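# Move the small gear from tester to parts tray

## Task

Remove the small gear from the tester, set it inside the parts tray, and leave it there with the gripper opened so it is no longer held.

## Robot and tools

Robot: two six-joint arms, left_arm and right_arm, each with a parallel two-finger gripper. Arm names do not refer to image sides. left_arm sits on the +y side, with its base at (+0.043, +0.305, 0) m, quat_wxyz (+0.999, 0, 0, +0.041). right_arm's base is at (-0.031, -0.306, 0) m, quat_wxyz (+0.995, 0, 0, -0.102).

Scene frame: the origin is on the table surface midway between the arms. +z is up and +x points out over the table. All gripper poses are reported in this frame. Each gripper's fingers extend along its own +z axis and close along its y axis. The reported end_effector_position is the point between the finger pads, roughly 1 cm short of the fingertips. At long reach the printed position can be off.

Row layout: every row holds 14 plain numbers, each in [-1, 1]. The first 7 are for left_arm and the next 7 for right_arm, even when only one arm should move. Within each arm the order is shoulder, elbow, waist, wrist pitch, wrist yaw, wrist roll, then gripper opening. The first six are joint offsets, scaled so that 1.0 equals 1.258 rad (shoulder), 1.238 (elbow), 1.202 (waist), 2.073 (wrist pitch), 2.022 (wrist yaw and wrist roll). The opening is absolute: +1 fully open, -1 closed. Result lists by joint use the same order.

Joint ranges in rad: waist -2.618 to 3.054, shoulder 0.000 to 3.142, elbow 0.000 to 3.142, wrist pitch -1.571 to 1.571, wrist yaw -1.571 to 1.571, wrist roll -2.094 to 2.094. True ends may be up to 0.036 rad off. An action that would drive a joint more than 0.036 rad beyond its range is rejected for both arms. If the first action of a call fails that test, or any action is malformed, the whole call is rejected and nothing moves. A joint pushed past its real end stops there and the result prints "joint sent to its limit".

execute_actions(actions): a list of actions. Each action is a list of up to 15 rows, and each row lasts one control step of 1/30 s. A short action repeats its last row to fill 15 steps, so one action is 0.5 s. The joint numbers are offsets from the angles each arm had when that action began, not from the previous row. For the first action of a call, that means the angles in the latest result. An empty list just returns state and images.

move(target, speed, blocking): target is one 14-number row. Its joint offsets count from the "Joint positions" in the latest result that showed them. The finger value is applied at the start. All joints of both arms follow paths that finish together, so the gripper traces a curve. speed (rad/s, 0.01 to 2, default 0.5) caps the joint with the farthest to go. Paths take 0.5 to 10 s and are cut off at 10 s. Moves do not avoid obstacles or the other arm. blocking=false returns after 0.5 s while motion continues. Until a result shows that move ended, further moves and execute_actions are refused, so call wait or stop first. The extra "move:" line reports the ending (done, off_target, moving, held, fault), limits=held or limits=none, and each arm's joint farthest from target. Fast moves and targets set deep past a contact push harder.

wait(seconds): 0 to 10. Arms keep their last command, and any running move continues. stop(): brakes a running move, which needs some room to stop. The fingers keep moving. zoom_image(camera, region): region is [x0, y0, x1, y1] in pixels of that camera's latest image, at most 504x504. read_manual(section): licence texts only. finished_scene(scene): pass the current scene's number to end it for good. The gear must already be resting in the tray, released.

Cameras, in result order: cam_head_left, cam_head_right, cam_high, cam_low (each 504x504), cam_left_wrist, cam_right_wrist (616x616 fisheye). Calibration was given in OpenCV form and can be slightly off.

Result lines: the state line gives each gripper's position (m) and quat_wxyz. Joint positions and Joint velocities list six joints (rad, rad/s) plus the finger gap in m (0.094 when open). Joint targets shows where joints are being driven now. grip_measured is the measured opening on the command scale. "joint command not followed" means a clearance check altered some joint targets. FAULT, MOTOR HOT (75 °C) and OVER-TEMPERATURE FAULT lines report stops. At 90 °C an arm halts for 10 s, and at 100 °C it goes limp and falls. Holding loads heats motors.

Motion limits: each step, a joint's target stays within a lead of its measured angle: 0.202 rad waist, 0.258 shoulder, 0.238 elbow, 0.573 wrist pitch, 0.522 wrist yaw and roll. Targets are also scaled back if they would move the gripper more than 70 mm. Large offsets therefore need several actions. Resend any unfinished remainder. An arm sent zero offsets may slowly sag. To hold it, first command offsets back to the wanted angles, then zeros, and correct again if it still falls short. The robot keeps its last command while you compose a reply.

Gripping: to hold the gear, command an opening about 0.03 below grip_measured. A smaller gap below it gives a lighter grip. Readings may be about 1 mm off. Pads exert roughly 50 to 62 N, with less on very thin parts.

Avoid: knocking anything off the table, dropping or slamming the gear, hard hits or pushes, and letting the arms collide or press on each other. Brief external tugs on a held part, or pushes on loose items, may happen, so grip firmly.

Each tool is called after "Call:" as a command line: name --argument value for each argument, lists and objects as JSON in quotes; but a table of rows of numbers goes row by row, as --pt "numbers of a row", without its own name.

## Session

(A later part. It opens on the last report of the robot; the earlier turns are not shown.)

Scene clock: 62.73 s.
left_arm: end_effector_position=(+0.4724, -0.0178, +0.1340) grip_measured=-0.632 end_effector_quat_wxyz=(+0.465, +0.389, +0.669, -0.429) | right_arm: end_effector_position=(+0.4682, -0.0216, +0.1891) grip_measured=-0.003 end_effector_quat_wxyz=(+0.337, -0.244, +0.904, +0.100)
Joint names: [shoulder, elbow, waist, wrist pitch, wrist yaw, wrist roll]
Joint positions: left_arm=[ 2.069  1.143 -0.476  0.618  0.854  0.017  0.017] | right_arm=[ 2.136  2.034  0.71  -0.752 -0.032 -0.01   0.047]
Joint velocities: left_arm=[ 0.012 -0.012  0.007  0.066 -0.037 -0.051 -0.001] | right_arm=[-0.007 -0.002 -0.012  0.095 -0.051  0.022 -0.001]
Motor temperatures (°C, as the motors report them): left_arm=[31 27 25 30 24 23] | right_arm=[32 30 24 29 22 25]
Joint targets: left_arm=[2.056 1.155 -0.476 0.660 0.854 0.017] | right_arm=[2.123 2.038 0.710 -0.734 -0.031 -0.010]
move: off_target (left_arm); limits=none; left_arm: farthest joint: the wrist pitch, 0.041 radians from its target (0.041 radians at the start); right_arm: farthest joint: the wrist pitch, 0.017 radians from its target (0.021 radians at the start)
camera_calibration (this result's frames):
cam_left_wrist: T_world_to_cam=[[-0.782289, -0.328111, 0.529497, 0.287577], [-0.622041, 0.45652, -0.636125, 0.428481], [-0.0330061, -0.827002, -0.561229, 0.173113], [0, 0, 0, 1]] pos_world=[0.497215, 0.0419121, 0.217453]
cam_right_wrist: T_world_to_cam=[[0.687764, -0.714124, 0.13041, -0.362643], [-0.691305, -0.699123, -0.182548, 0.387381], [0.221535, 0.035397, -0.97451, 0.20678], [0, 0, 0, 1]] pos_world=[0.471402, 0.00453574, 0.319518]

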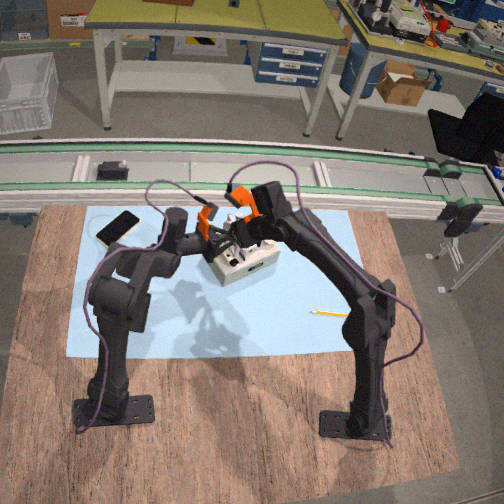

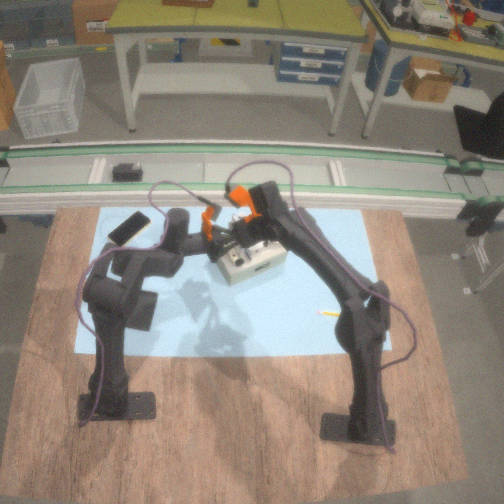

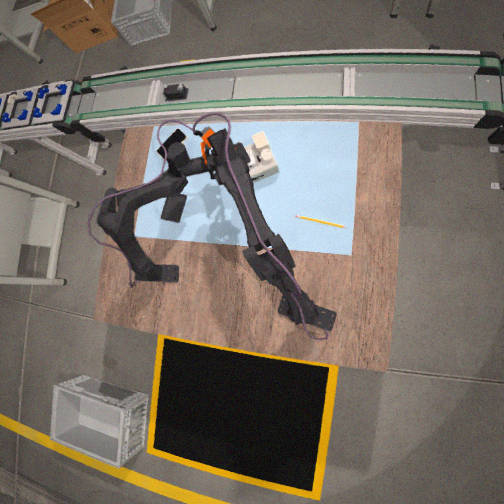

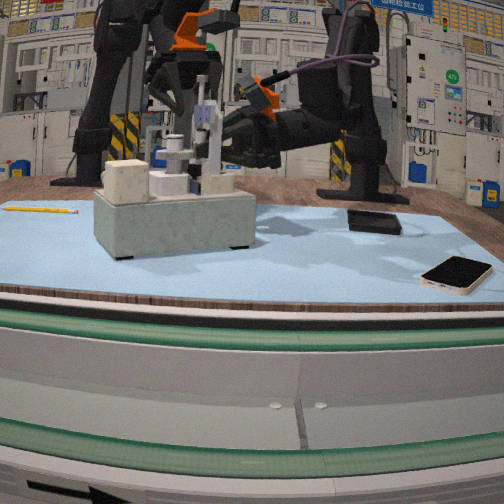

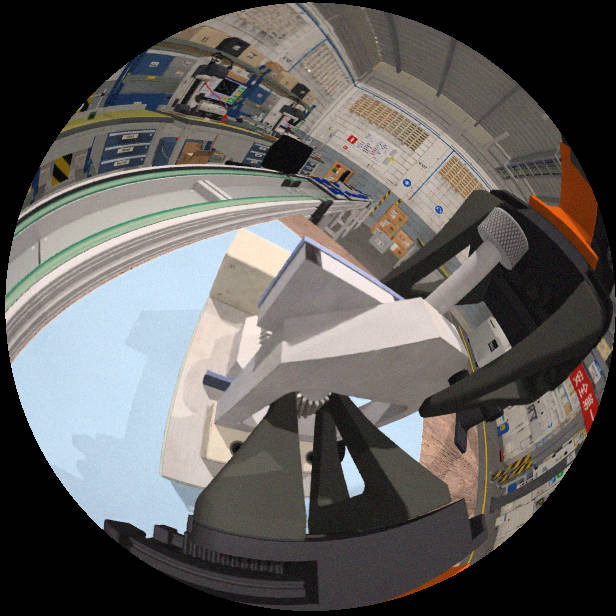

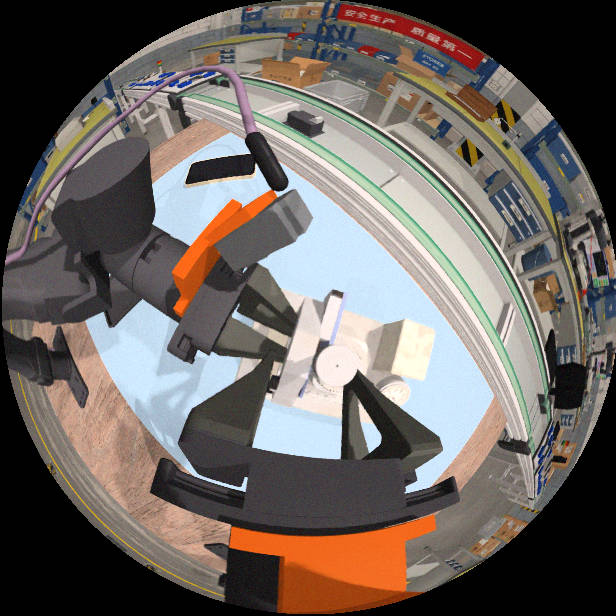

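Call:
move --target '[-0.01,0.01,0,0.02,0,0,-0.75, -0.03,0.03,0,0.005,0,0,0.0]' --speed 0.2

Call:
move --target '[-0.01,0.01,0,0.02,0,0,-0.75, -0.005,0.005,0,0,0,0,-0.75]'

Scene clock: 63.60 s.
left_arm: end_effector_position=(+0.4724, -0.0178, +0.1340) grip_measured=-0.632 end_effector_quat_wxyz=(+0.465, +0.389, +0.669, -0.429) | right_arm: end_effector_position=(+0.4682, -0.0216, +0.1891) grip_measured=-0.003 end_effector_quat_wxyz=(+0.337, -0.244, +0.904, +0.100)
Joint names: [shoulder, elbow, waist, wrist pitch, wrist yaw, wrist roll]
Joint positions: left_arm=[ 2.069  1.143 -0.476  0.618  0.854  0.017  0.017] | right_arm=[ 2.136  2.034  0.71  -0.752 -0.032 -0.01   0.047]
Joint velocities: left_arm=[-0.002 -0.007 -0.007 -0.022 -0.081 -0.066  0.001] | right_arm=[ 0.002  0.002  0.002  0.022 -0.081  0.022  0.001]
Motor temperatures (°C, as the motors report them): left_arm=[31 27 25 30 24 23] | right_arm=[32 30 24 29 22 25]
Joint targets: left_arm=[2.056 1.155 -0.476 0.660 0.854 0.017] | right_arm=[2.098 2.071 0.710 -0.741 -0.032 -0.010]
move: off_target (left_arm, right_arm); limits=none; left_arm: farthest joint: the wrist pitch, 0.041 radians from its target (0.041 radians at the start); right_arm: farthest joint: the shoulder, 0.038 radians from its target (0.038 radians at the start)
camera_calibration (this result's frames):
cam_left_wrist: T_world_to_cam=[[-0.782289, -0.328111, 0.529497, 0.287577], [-0.622041, 0.45652, -0.636125, 0.428481], [-0.0330061, -0.827002, -0.561229, 0.173113], [0, 0, 0, 1]] pos_world=[0.497215, 0.0419121, 0.217453]
cam_right_wrist: T_world_to_cam=[[0.687764, -0.714124, 0.13041, -0.362643], [-0.691305, -0.699123, -0.182548, 0.387381], [0.221535, 0.035397, -0.97451, 0.20678], [0, 0, 0, 1]] pos_world=[0.471402, 0.00453574, 0.319518]

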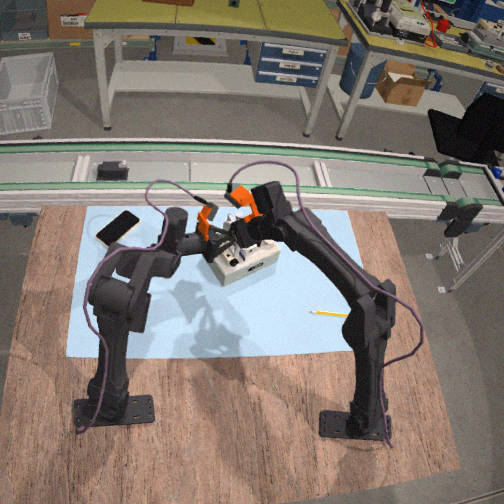

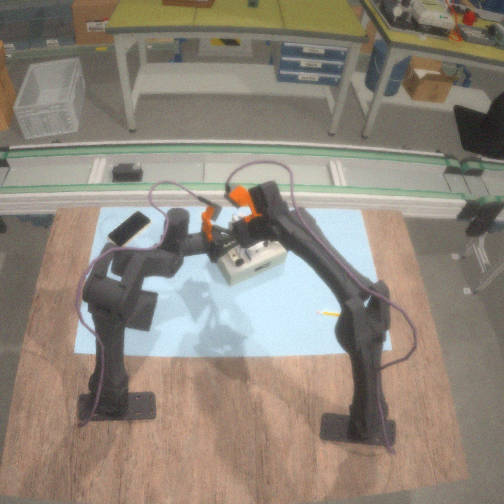

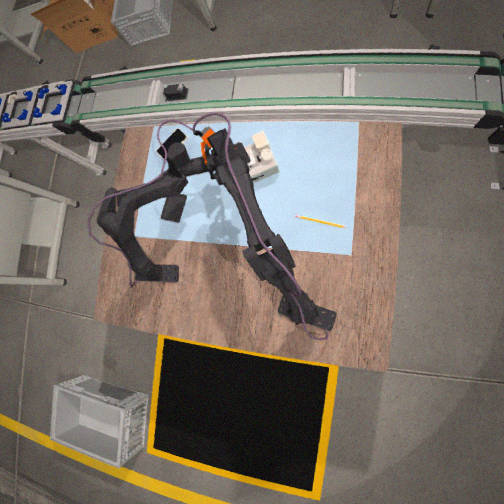

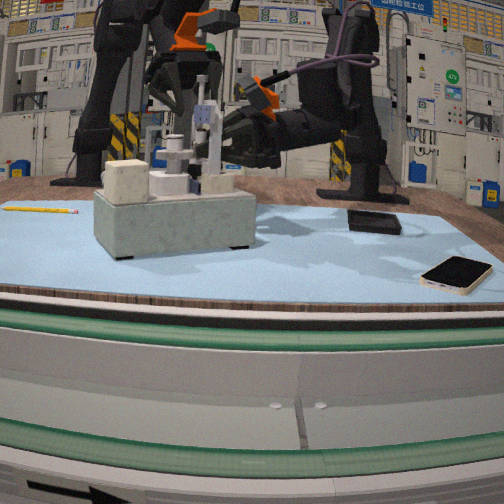

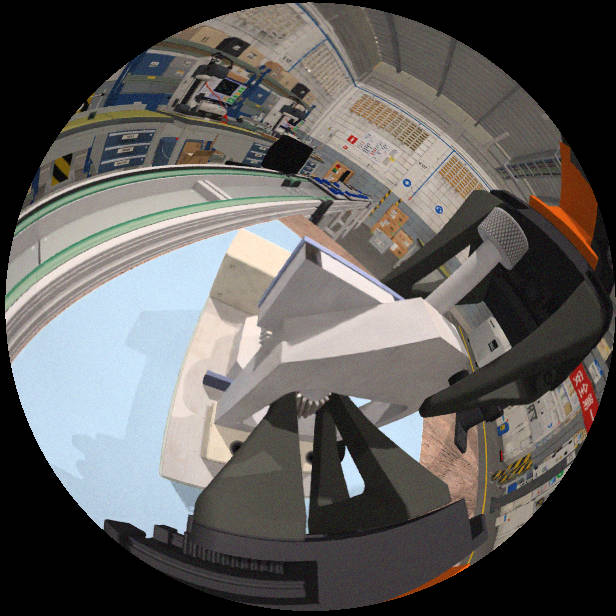

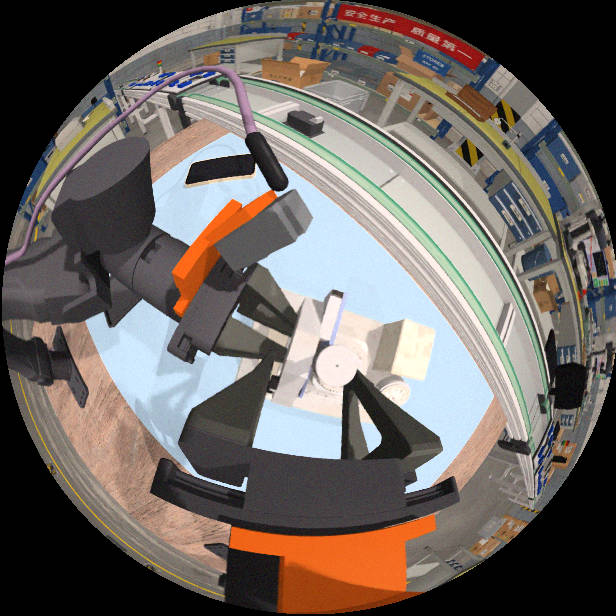

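Scene clock: 64.30 s.
left_arm: end_effector_position=(+0.4724, -0.0178, +0.1339) grip_measured=-0.632 end_effector_quat_wxyz=(+0.465, +0.389, +0.669, -0.429) | right_arm: end_effector_position=(+0.4643, -0.0144, +0.1885) grip_measured=-0.425 end_effector_quat_wxyz=(+0.334, -0.244, +0.904, +0.109)
Joint names: [shoulder, elbow, waist, wrist pitch, wrist yaw, wrist roll]
Joint positions: left_arm=[ 2.069  1.143 -0.476  0.618  0.854  0.017  0.017] | right_arm=[ 2.137  2.034  0.722 -0.75  -0.04   0.005  0.027]
Joint velocities: left_arm=[-0.002 -0.007  0.002 -0.007 -0.007 -0.081 -0.   ] | right_arm=[-0.007 -0.002 -0.012 -0.066 -0.007 -0.022 -0.   ]
Motor temperatures (°C, as the motors report them): left_arm=[31 27 25 30 24 23] | right_arm=[32 30 24 29 22 25]
Joint targets: left_arm=[2.056 1.155 -0.476 0.659 0.854 0.017] | right_arm=[2.130 2.040 0.710 -0.752 -0.032 -0.010]
move: off_target (left_arm); limits=none; left_arm: farthest joint: the wrist pitch, 0.042 radians from its target (0.041 radians at the start); right_arm: farthest joint: the wrist roll, 0.015 radians from its target (0.000 radians at the start)
camera_calibration (this result's frames):
cam_left_wrist: T_world_to_cam=[[-0.782198, -0.327848, 0.529795, 0.287457], [-0.622127, 0.456771, -0.63586, 0.428413], [-0.0335294, -0.826968, -0.561248, 0.17332], [0, 0, 0, 1]] pos_world=[0.497187, 0.0418856, 0.217393]
cam_right_wrist: T_world_to_cam=[[0.692818, -0.711922, 0.114764, -0.354091], [-0.688986, -0.700489, -0.186049, 0.389252], [0.212843, 0.0498276, -0.975815, 0.21126], [0, 0, 0, 1]] pos_world=[0.468544, 0.0100552, 0.319208]

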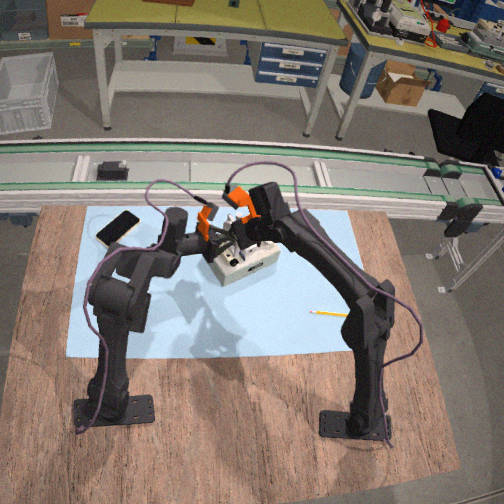

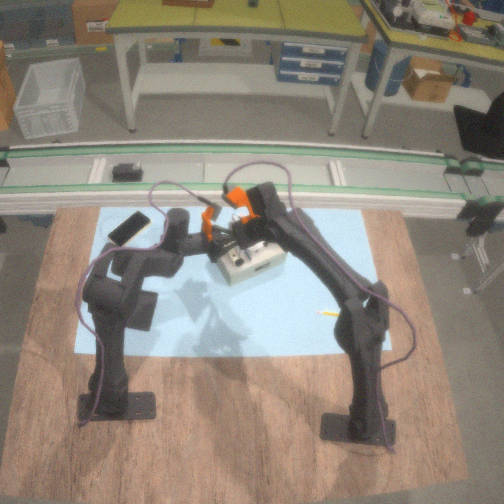

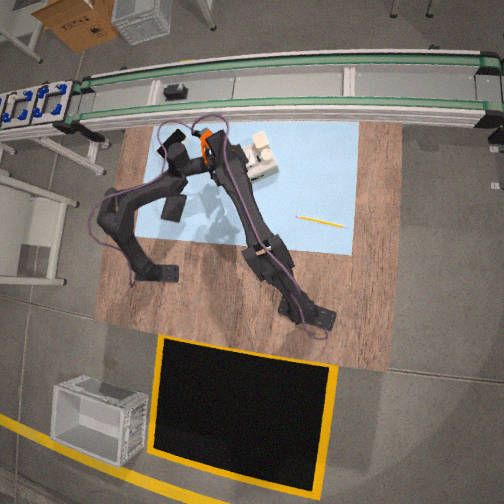

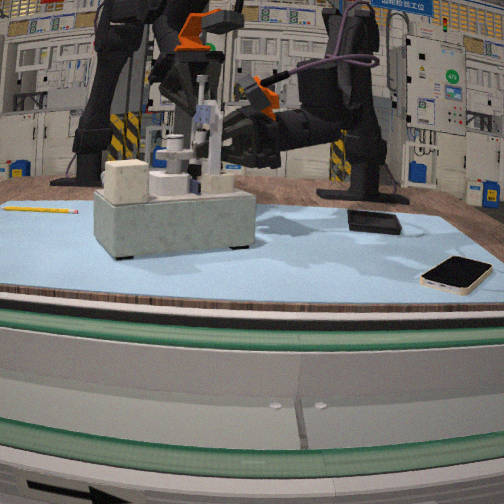

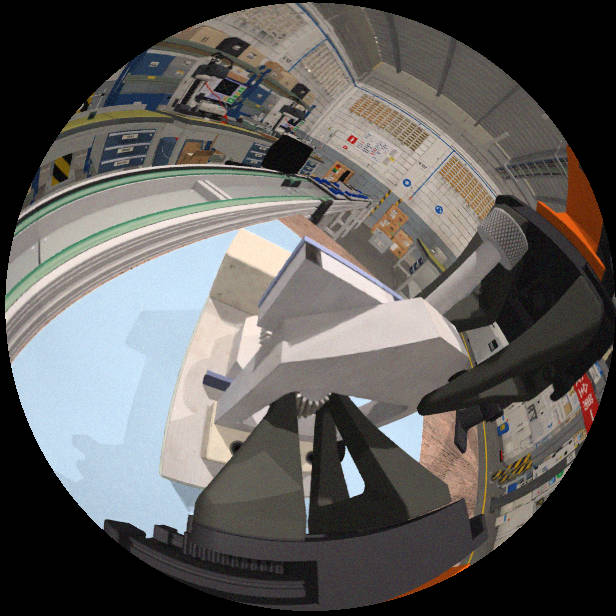

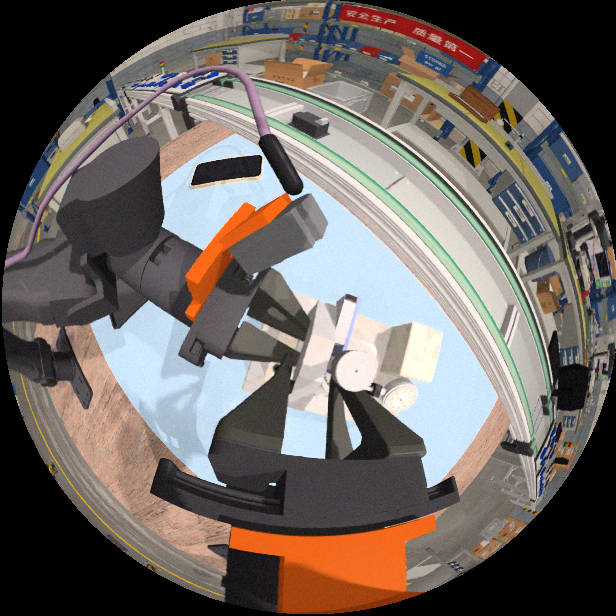

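Call:
move --target '[-0.01,0.01,0,0.02,0,0,-0.75, -0.03,0.075,0,0.0,0,0,-0.2]' --speed 0.2

Scene clock: 65.33 s.
left_arm: end_effector_position=(+0.4724, -0.0178, +0.1339) grip_measured=-0.632 end_effector_quat_wxyz=(+0.465, +0.389, +0.669, -0.429) | right_arm: end_effector_position=(+0.4709, -0.0102, +0.2198) grip_measured=-0.203 end_effector_quat_wxyz=(+0.365, -0.241, +0.891, +0.117)
Joint names: [shoulder, elbow, waist, wrist pitch, wrist yaw, wrist roll]
Joint positions: left_arm=[ 2.069  1.143 -0.476  0.618  0.854  0.017  0.017] | right_arm=[ 2.129  2.1    0.722 -0.754 -0.041  0.006  0.037]
Joint velocities: left_arm=[-0.002 -0.007 -0.007 -0.081 -0.037 -0.066 -0.001] | right_arm=[-0.007 -0.007 -0.002  0.066  0.007 -0.022 -0.001]
Motor temperatures (°C, as the motors report them): left_arm=[31 27 25 30 24 23] | right_arm=[33 30 24 29 22 25]
Joint targets: left_arm=[2.056 1.155 -0.476 0.659 0.854 0.017] | right_arm=[2.100 2.127 0.722 -0.751 -0.040 0.005]
move: off_target (left_arm, right_arm); limits=none; left_arm: farthest joint: the wrist pitch, 0.042 radians from its target (0.042 radians at the start); right_arm: farthest joint: the shoulder, 0.030 radians from its target (0.038 radians at the start)
camera_calibration (this result's frames):
cam_left_wrist: T_world_to_cam=[[-0.782198, -0.327848, 0.529795, 0.287457], [-0.622127, 0.456771, -0.63586, 0.428413], [-0.0335294, -0.826968, -0.561248, 0.17332], [0, 0, 0, 1]] pos_world=[0.497187, 0.0418856, 0.217393]
cam_right_wrist: T_world_to_cam=[[0.685635, -0.716064, 0.130988, -0.359505], [-0.675496, -0.692914, -0.252142, 0.410747], [0.271313, 0.0843959, -0.958784, 0.209301], [0, 0, 0, 1]] pos_world=[0.46716, 0.0095196, 0.351332]

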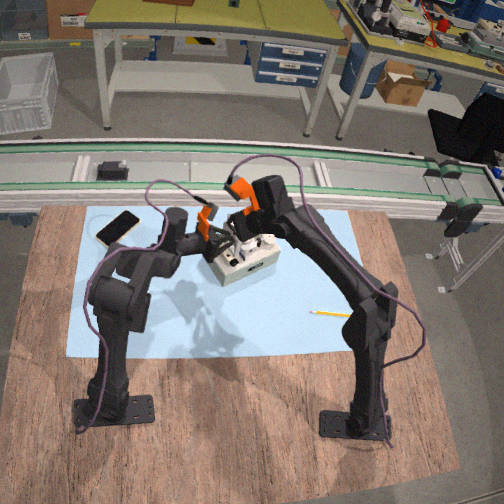

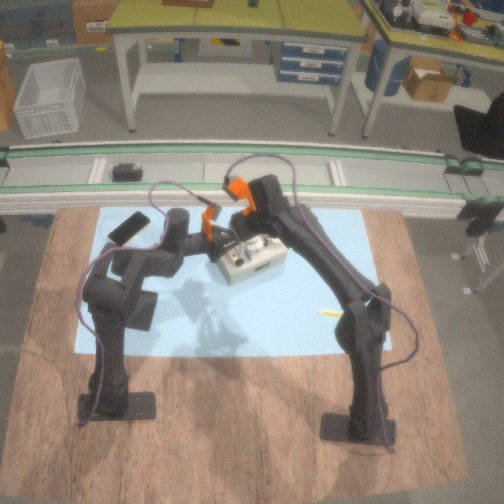

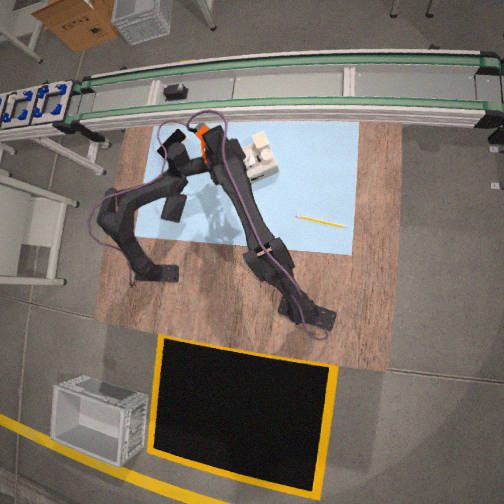

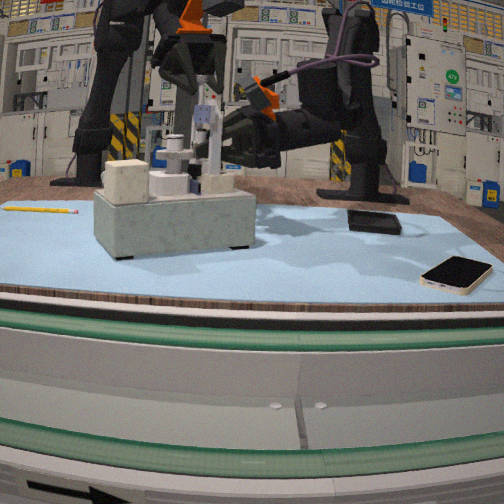

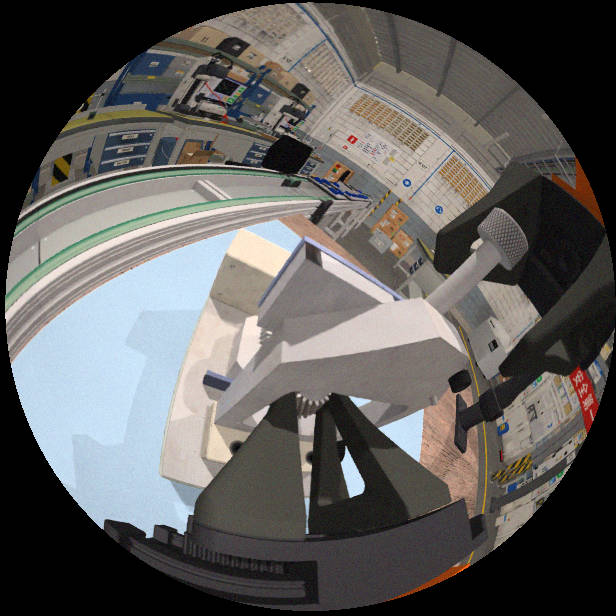

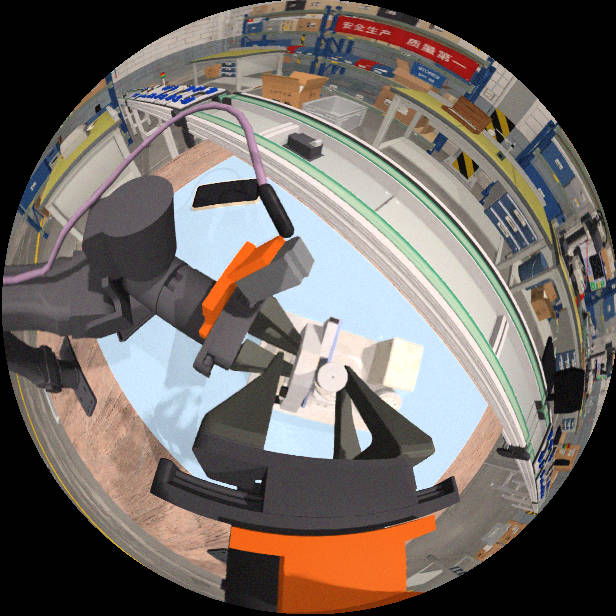

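Call:
move --target '[-0.01,0.01,0,0.02,0,0,-0.75, 0.012,0.035,-0.03,0.0,0,0,-0.2]' --speed 0.2

Scene clock: 66.23 s.
left_arm: end_effector_position=(+0.4724, -0.0178, +0.1339) grip_measured=-0.632 end_effector_quat_wxyz=(+0.465, +0.389, +0.669, -0.429) | right_arm: end_effector_position=(+0.4821, -0.0241, +0.2171) grip_measured=-0.203 end_effector_quat_wxyz=(+0.366, -0.228, +0.895, +0.112)
Joint names: [shoulder, elbow, waist, wrist pitch, wrist yaw, wrist roll]
Joint positions: left_arm=[ 2.069  1.143 -0.476  0.618  0.854  0.017  0.017] | right_arm=[ 2.144  2.112  0.692 -0.754 -0.041  0.006  0.037]
Joint velocities: left_arm=[-0.012 -0.007 -0.007 -0.066 -0.11   0.007  0.001] | right_arm=[-0.007 -0.012 -0.007 -0.007  0.037  0.007 -0.   ]
Motor temperatures (°C, as the motors report them): left_arm=[31 27 25 30 24 23] | right_arm=[33 30 24 29 22 25]
Joint targets: left_arm=[2.056 1.155 -0.476 0.659 0.854 0.017] | right_arm=[2.145 2.143 0.686 -0.754 -0.041 0.006]
move: off_target (left_arm, right_arm); limits=none; left_arm: farthest joint: the wrist pitch, 0.042 radians from its target (0.042 radians at the start); right_arm: farthest joint: the elbow, 0.031 radians from its target (0.044 radians at the start)
camera_calibration (this result's frames):
cam_left_wrist: T_world_to_cam=[[-0.782198, -0.327848, 0.529795, 0.287457], [-0.622127, 0.456771, -0.63586, 0.428413], [-0.0335294, -0.826968, -0.561248, 0.17332], [0, 0, 0, 1]] pos_world=[0.497187, 0.0418856, 0.217393]
cam_right_wrist: T_world_to_cam=[[0.663967, -0.736282, 0.130527, -0.366748], [-0.696491, -0.67247, -0.250368, 0.418239], [0.272117, 0.0753257, -0.959311, 0.20434], [0, 0, 0, 1]] pos_world=[0.479204, -0.00416912, 0.34861]

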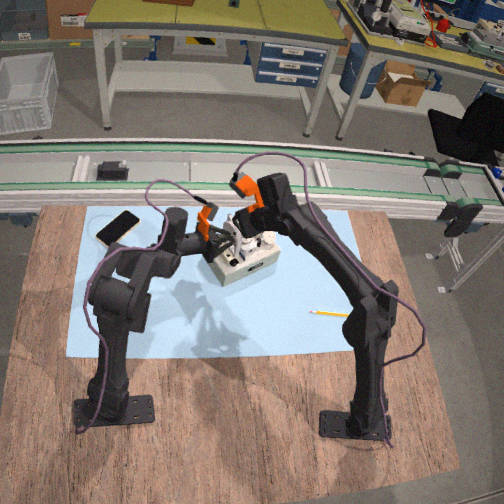

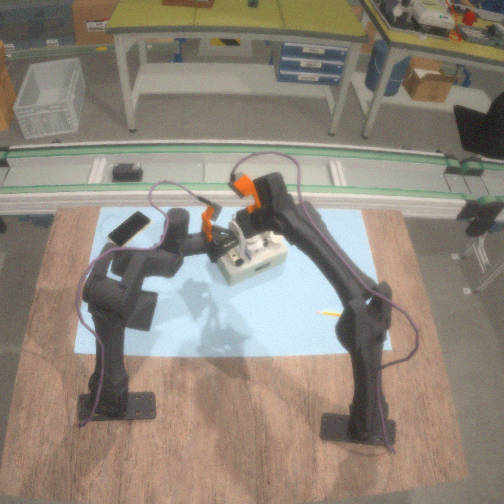

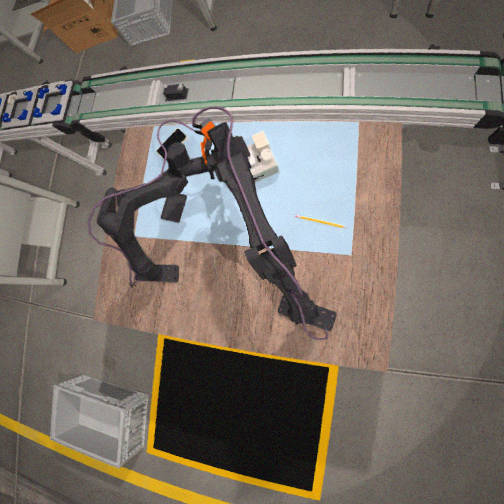

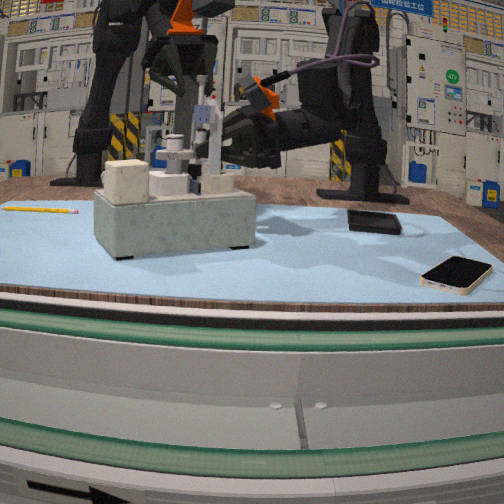

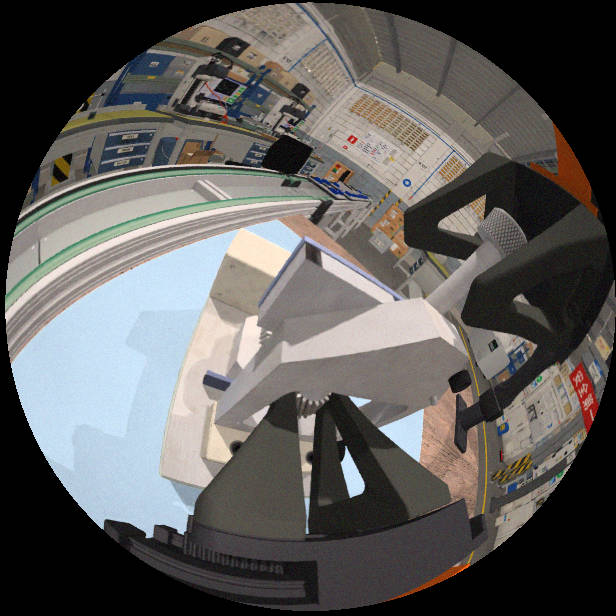

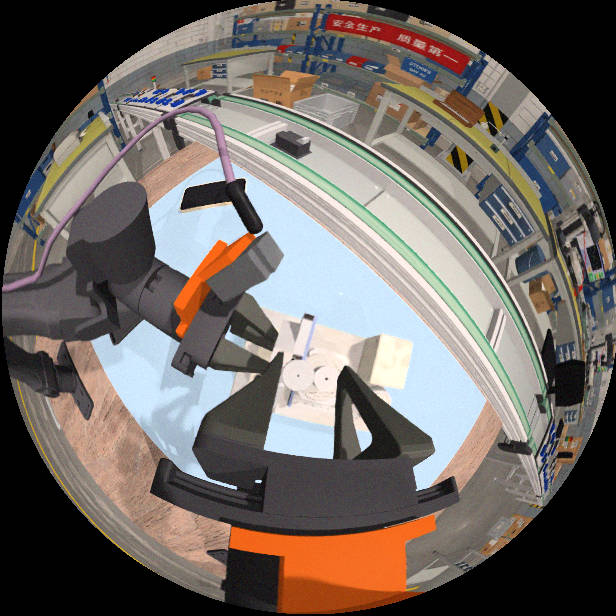

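Knob now between fingertips. Close.

Call:
move --target '[-0.01,0.01,0,0.02,0,0,-0.75, 0.0,0.02,0,0.0,0,0,-0.85]'

Scene clock: 67.00 s.
left_arm: end_effector_position=(+0.4723, -0.0178, +0.1339) grip_measured=-0.632 end_effector_quat_wxyz=(+0.465, +0.389, +0.669, -0.429) | right_arm: end_effector_position=(+0.4772, -0.0153, +0.2173) grip_measured=-0.706 end_effector_quat_wxyz=(+0.364, -0.237, +0.893, +0.121)
Joint names: [shoulder, elbow, waist, wrist pitch, wrist yaw, wrist roll]
Joint positions: left_arm=[ 2.069  1.143 -0.476  0.618  0.855  0.017  0.017] | right_arm=[ 2.144  2.112  0.704 -0.753 -0.058  0.005  0.014]
Joint velocities: left_arm=[-0.002  0.007  0.007 -0.066  0.007 -0.095 -0.001] | right_arm=[ 0.002 -0.007  0.012  0.095 -0.022 -0.007 -0.002]
Motor temperatures (°C, as the motors report them): left_arm=[31 27 25 30 24 23] | right_arm=[33 30 24 28 22 25]
Joint targets: left_arm=[2.056 1.155 -0.476 0.659 0.855 0.017] | right_arm=[2.144 2.137 0.692 -0.754 -0.041 0.005]
move: off_target (left_arm, right_arm); limits=none; left_arm: farthest joint: the wrist pitch, 0.042 radians from its target (0.042 radians at the start); right_arm: farthest joint: the elbow, 0.025 radians from its target (0.025 radians at the start)
camera_calibration (this result's frames):
cam_left_wrist: T_world_to_cam=[[-0.782293, -0.327507, 0.529864, 0.287435], [-0.62199, 0.456929, -0.635881, 0.428335], [-0.0338549, -0.827016, -0.561159, 0.173449], [0, 0, 0, 1]] pos_world=[0.49715, 0.041863, 0.217401]
cam_right_wrist: T_world_to_cam=[[0.682312, -0.721215, 0.119579, -0.363146], [-0.681158, -0.686571, -0.254251, 0.414185], [0.265469, 0.0920263, -0.959717, 0.208743], [0, 0, 0, 1]] pos_world=[0.47449, 0.00325121, 0.349065]

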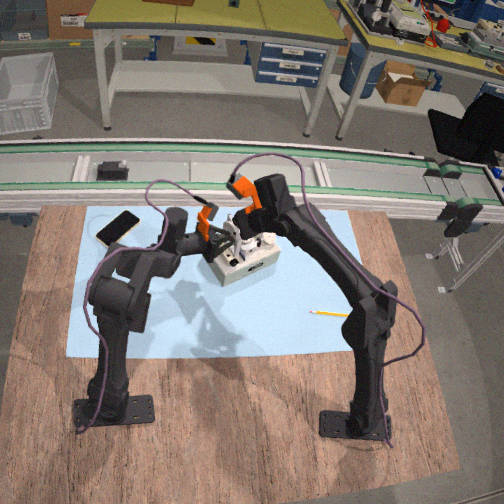

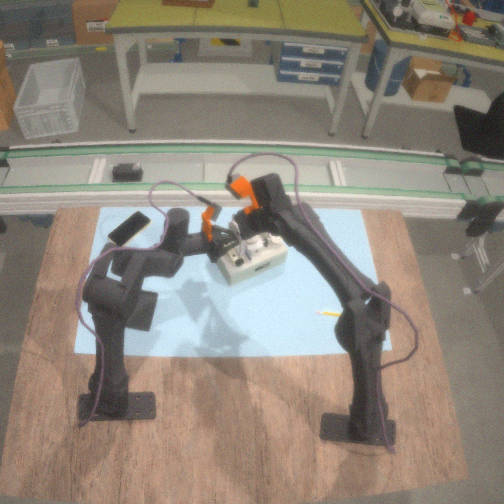

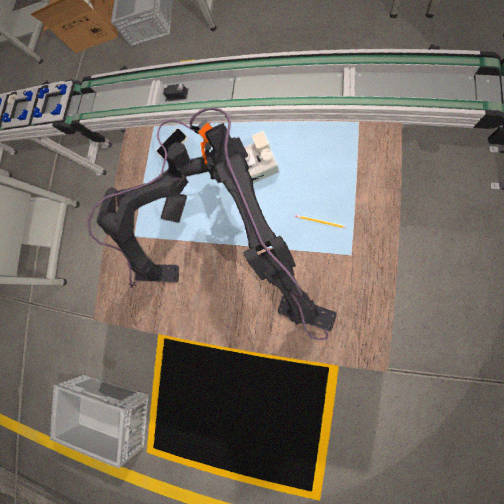

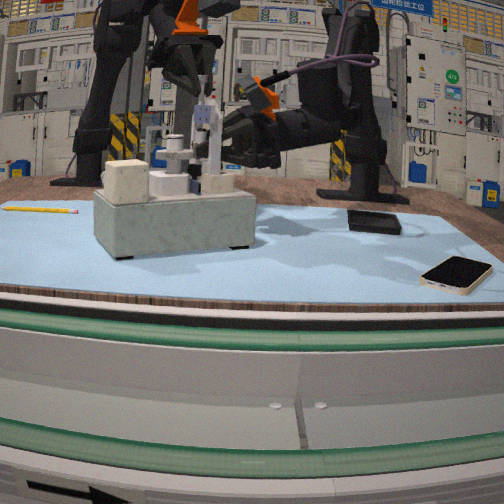

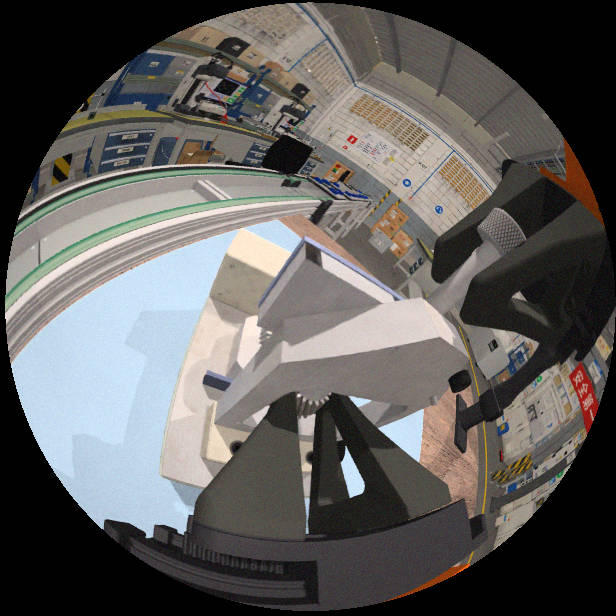

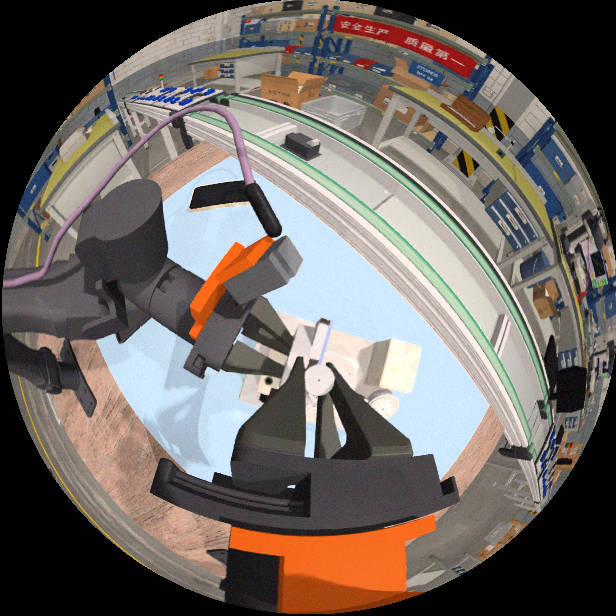

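Gripped 14 mm. Lift.

Call:
move --target '[-0.01,0.01,0,0.02,0,0,-0.75, -0.06,0.09,0,0.0,0,0,-0.85]' --speed 0.15

Scene clock: 68.13 s.
left_arm: end_effector_position=(+0.4722, -0.0179, +0.1341) grip_measured=-0.632 end_effector_quat_wxyz=(+0.465, +0.389, +0.669, -0.430) | right_arm: end_effector_position=(+0.4770, -0.0152, +0.2316) grip_measured=-0.706 end_effector_quat_wxyz=(+0.371, -0.236, +0.890, +0.123)
Joint names: [shoulder, elbow, waist, wrist pitch, wrist yaw, wrist roll]
Joint positions: left_arm=[ 2.069  1.143 -0.476  0.619  0.856  0.017  0.017] | right_arm=[ 2.144  2.159  0.704 -0.786 -0.059  0.005  0.014]
Joint velocities: left_arm=[ 0.007 -0.002  0.017 -0.037 -0.081 -0.007 -0.   ] | right_arm=[ 0.002 -0.007 -0.002  0.022  0.007  0.051  0.001]
Motor temperatures (°C, as the motors report them): left_arm=[31 27 25 30 24 23] | right_arm=[33 30 24 28 22 25]
Joint targets: left_arm=[2.056 1.155 -0.476 0.660 0.855 0.017] | right_arm=[2.068 2.223 0.704 -0.754 -0.058 0.005]
move: off_target (left_arm, right_arm); limits=none; left_arm: farthest joint: the wrist pitch, 0.041 radians from its target (0.042 radians at the start); right_arm: farthest joint: the shoulder, 0.075 radians from its target (0.075 radians at the start)
camera_calibration (this result's frames):
cam_left_wrist: T_world_to_cam=[[-0.782857, -0.32667, 0.529548, 0.287584], [-0.621265, 0.457059, -0.636495, 0.42816], [-0.0341108, -0.827275, -0.560761, 0.173552], [0, 0, 0, 1]] pos_world=[0.497058, 0.0418257, 0.217553]
cam_right_wrist: T_world_to_cam=[[0.681366, -0.721607, 0.122571, -0.364861], [-0.677287, -0.685079, -0.268231, 0.419126], [0.277528, 0.0997479, -0.955525, 0.215866], [0, 0, 0, 1]] pos_world=[0.472563, 0.00231656, 0.36341]

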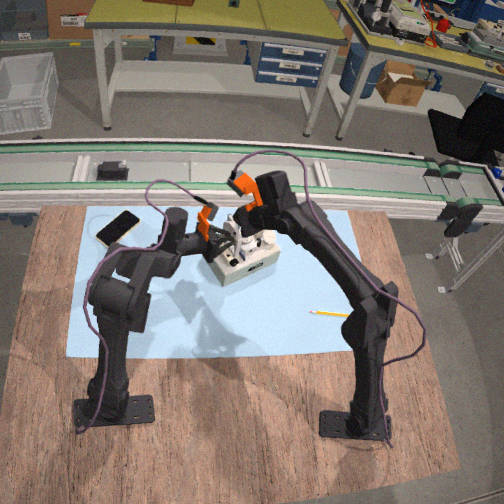

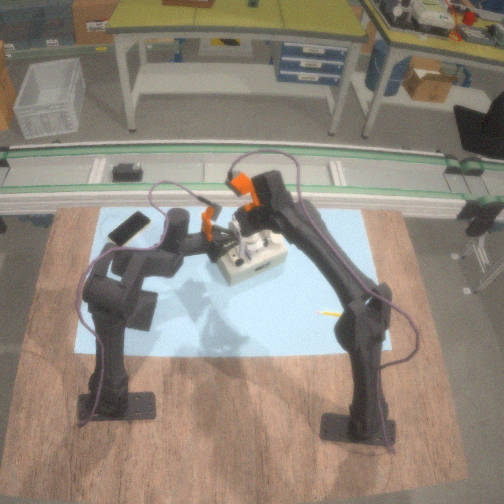

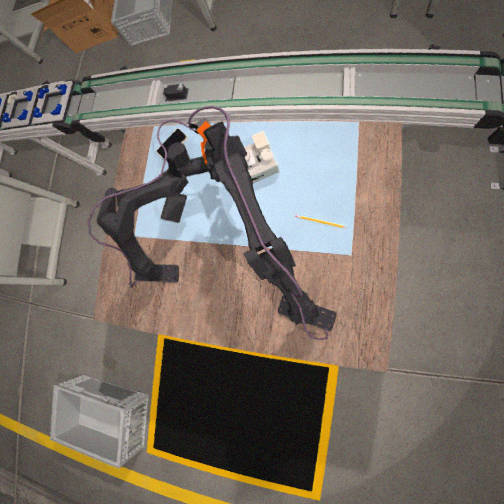

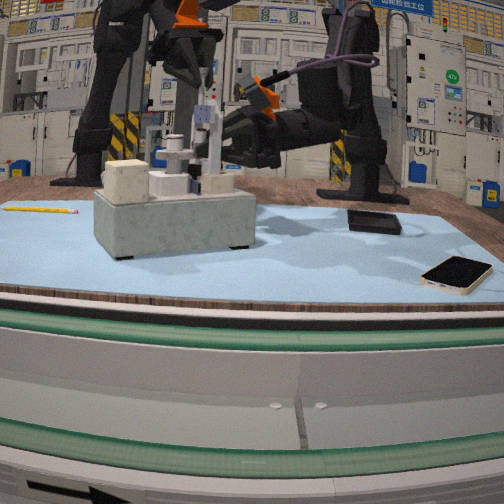

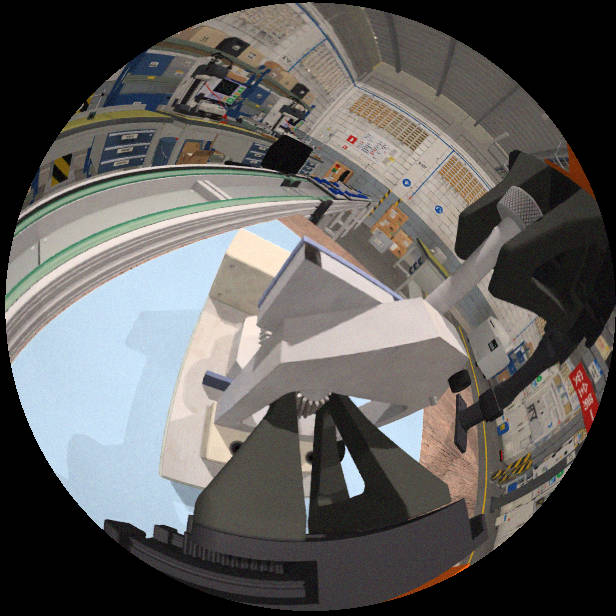

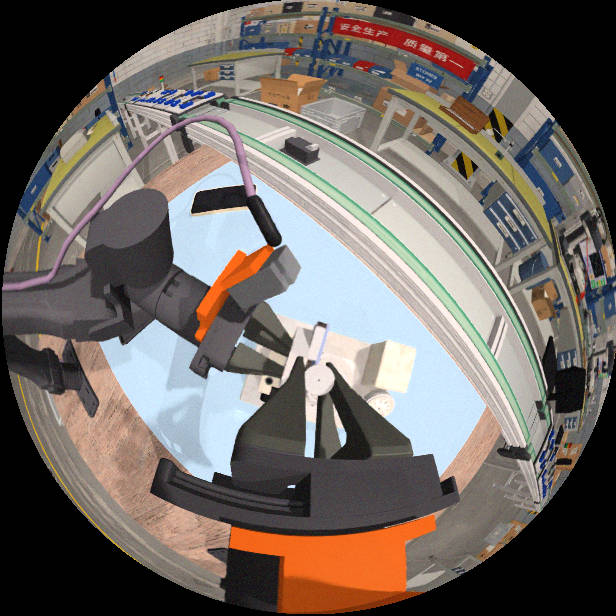

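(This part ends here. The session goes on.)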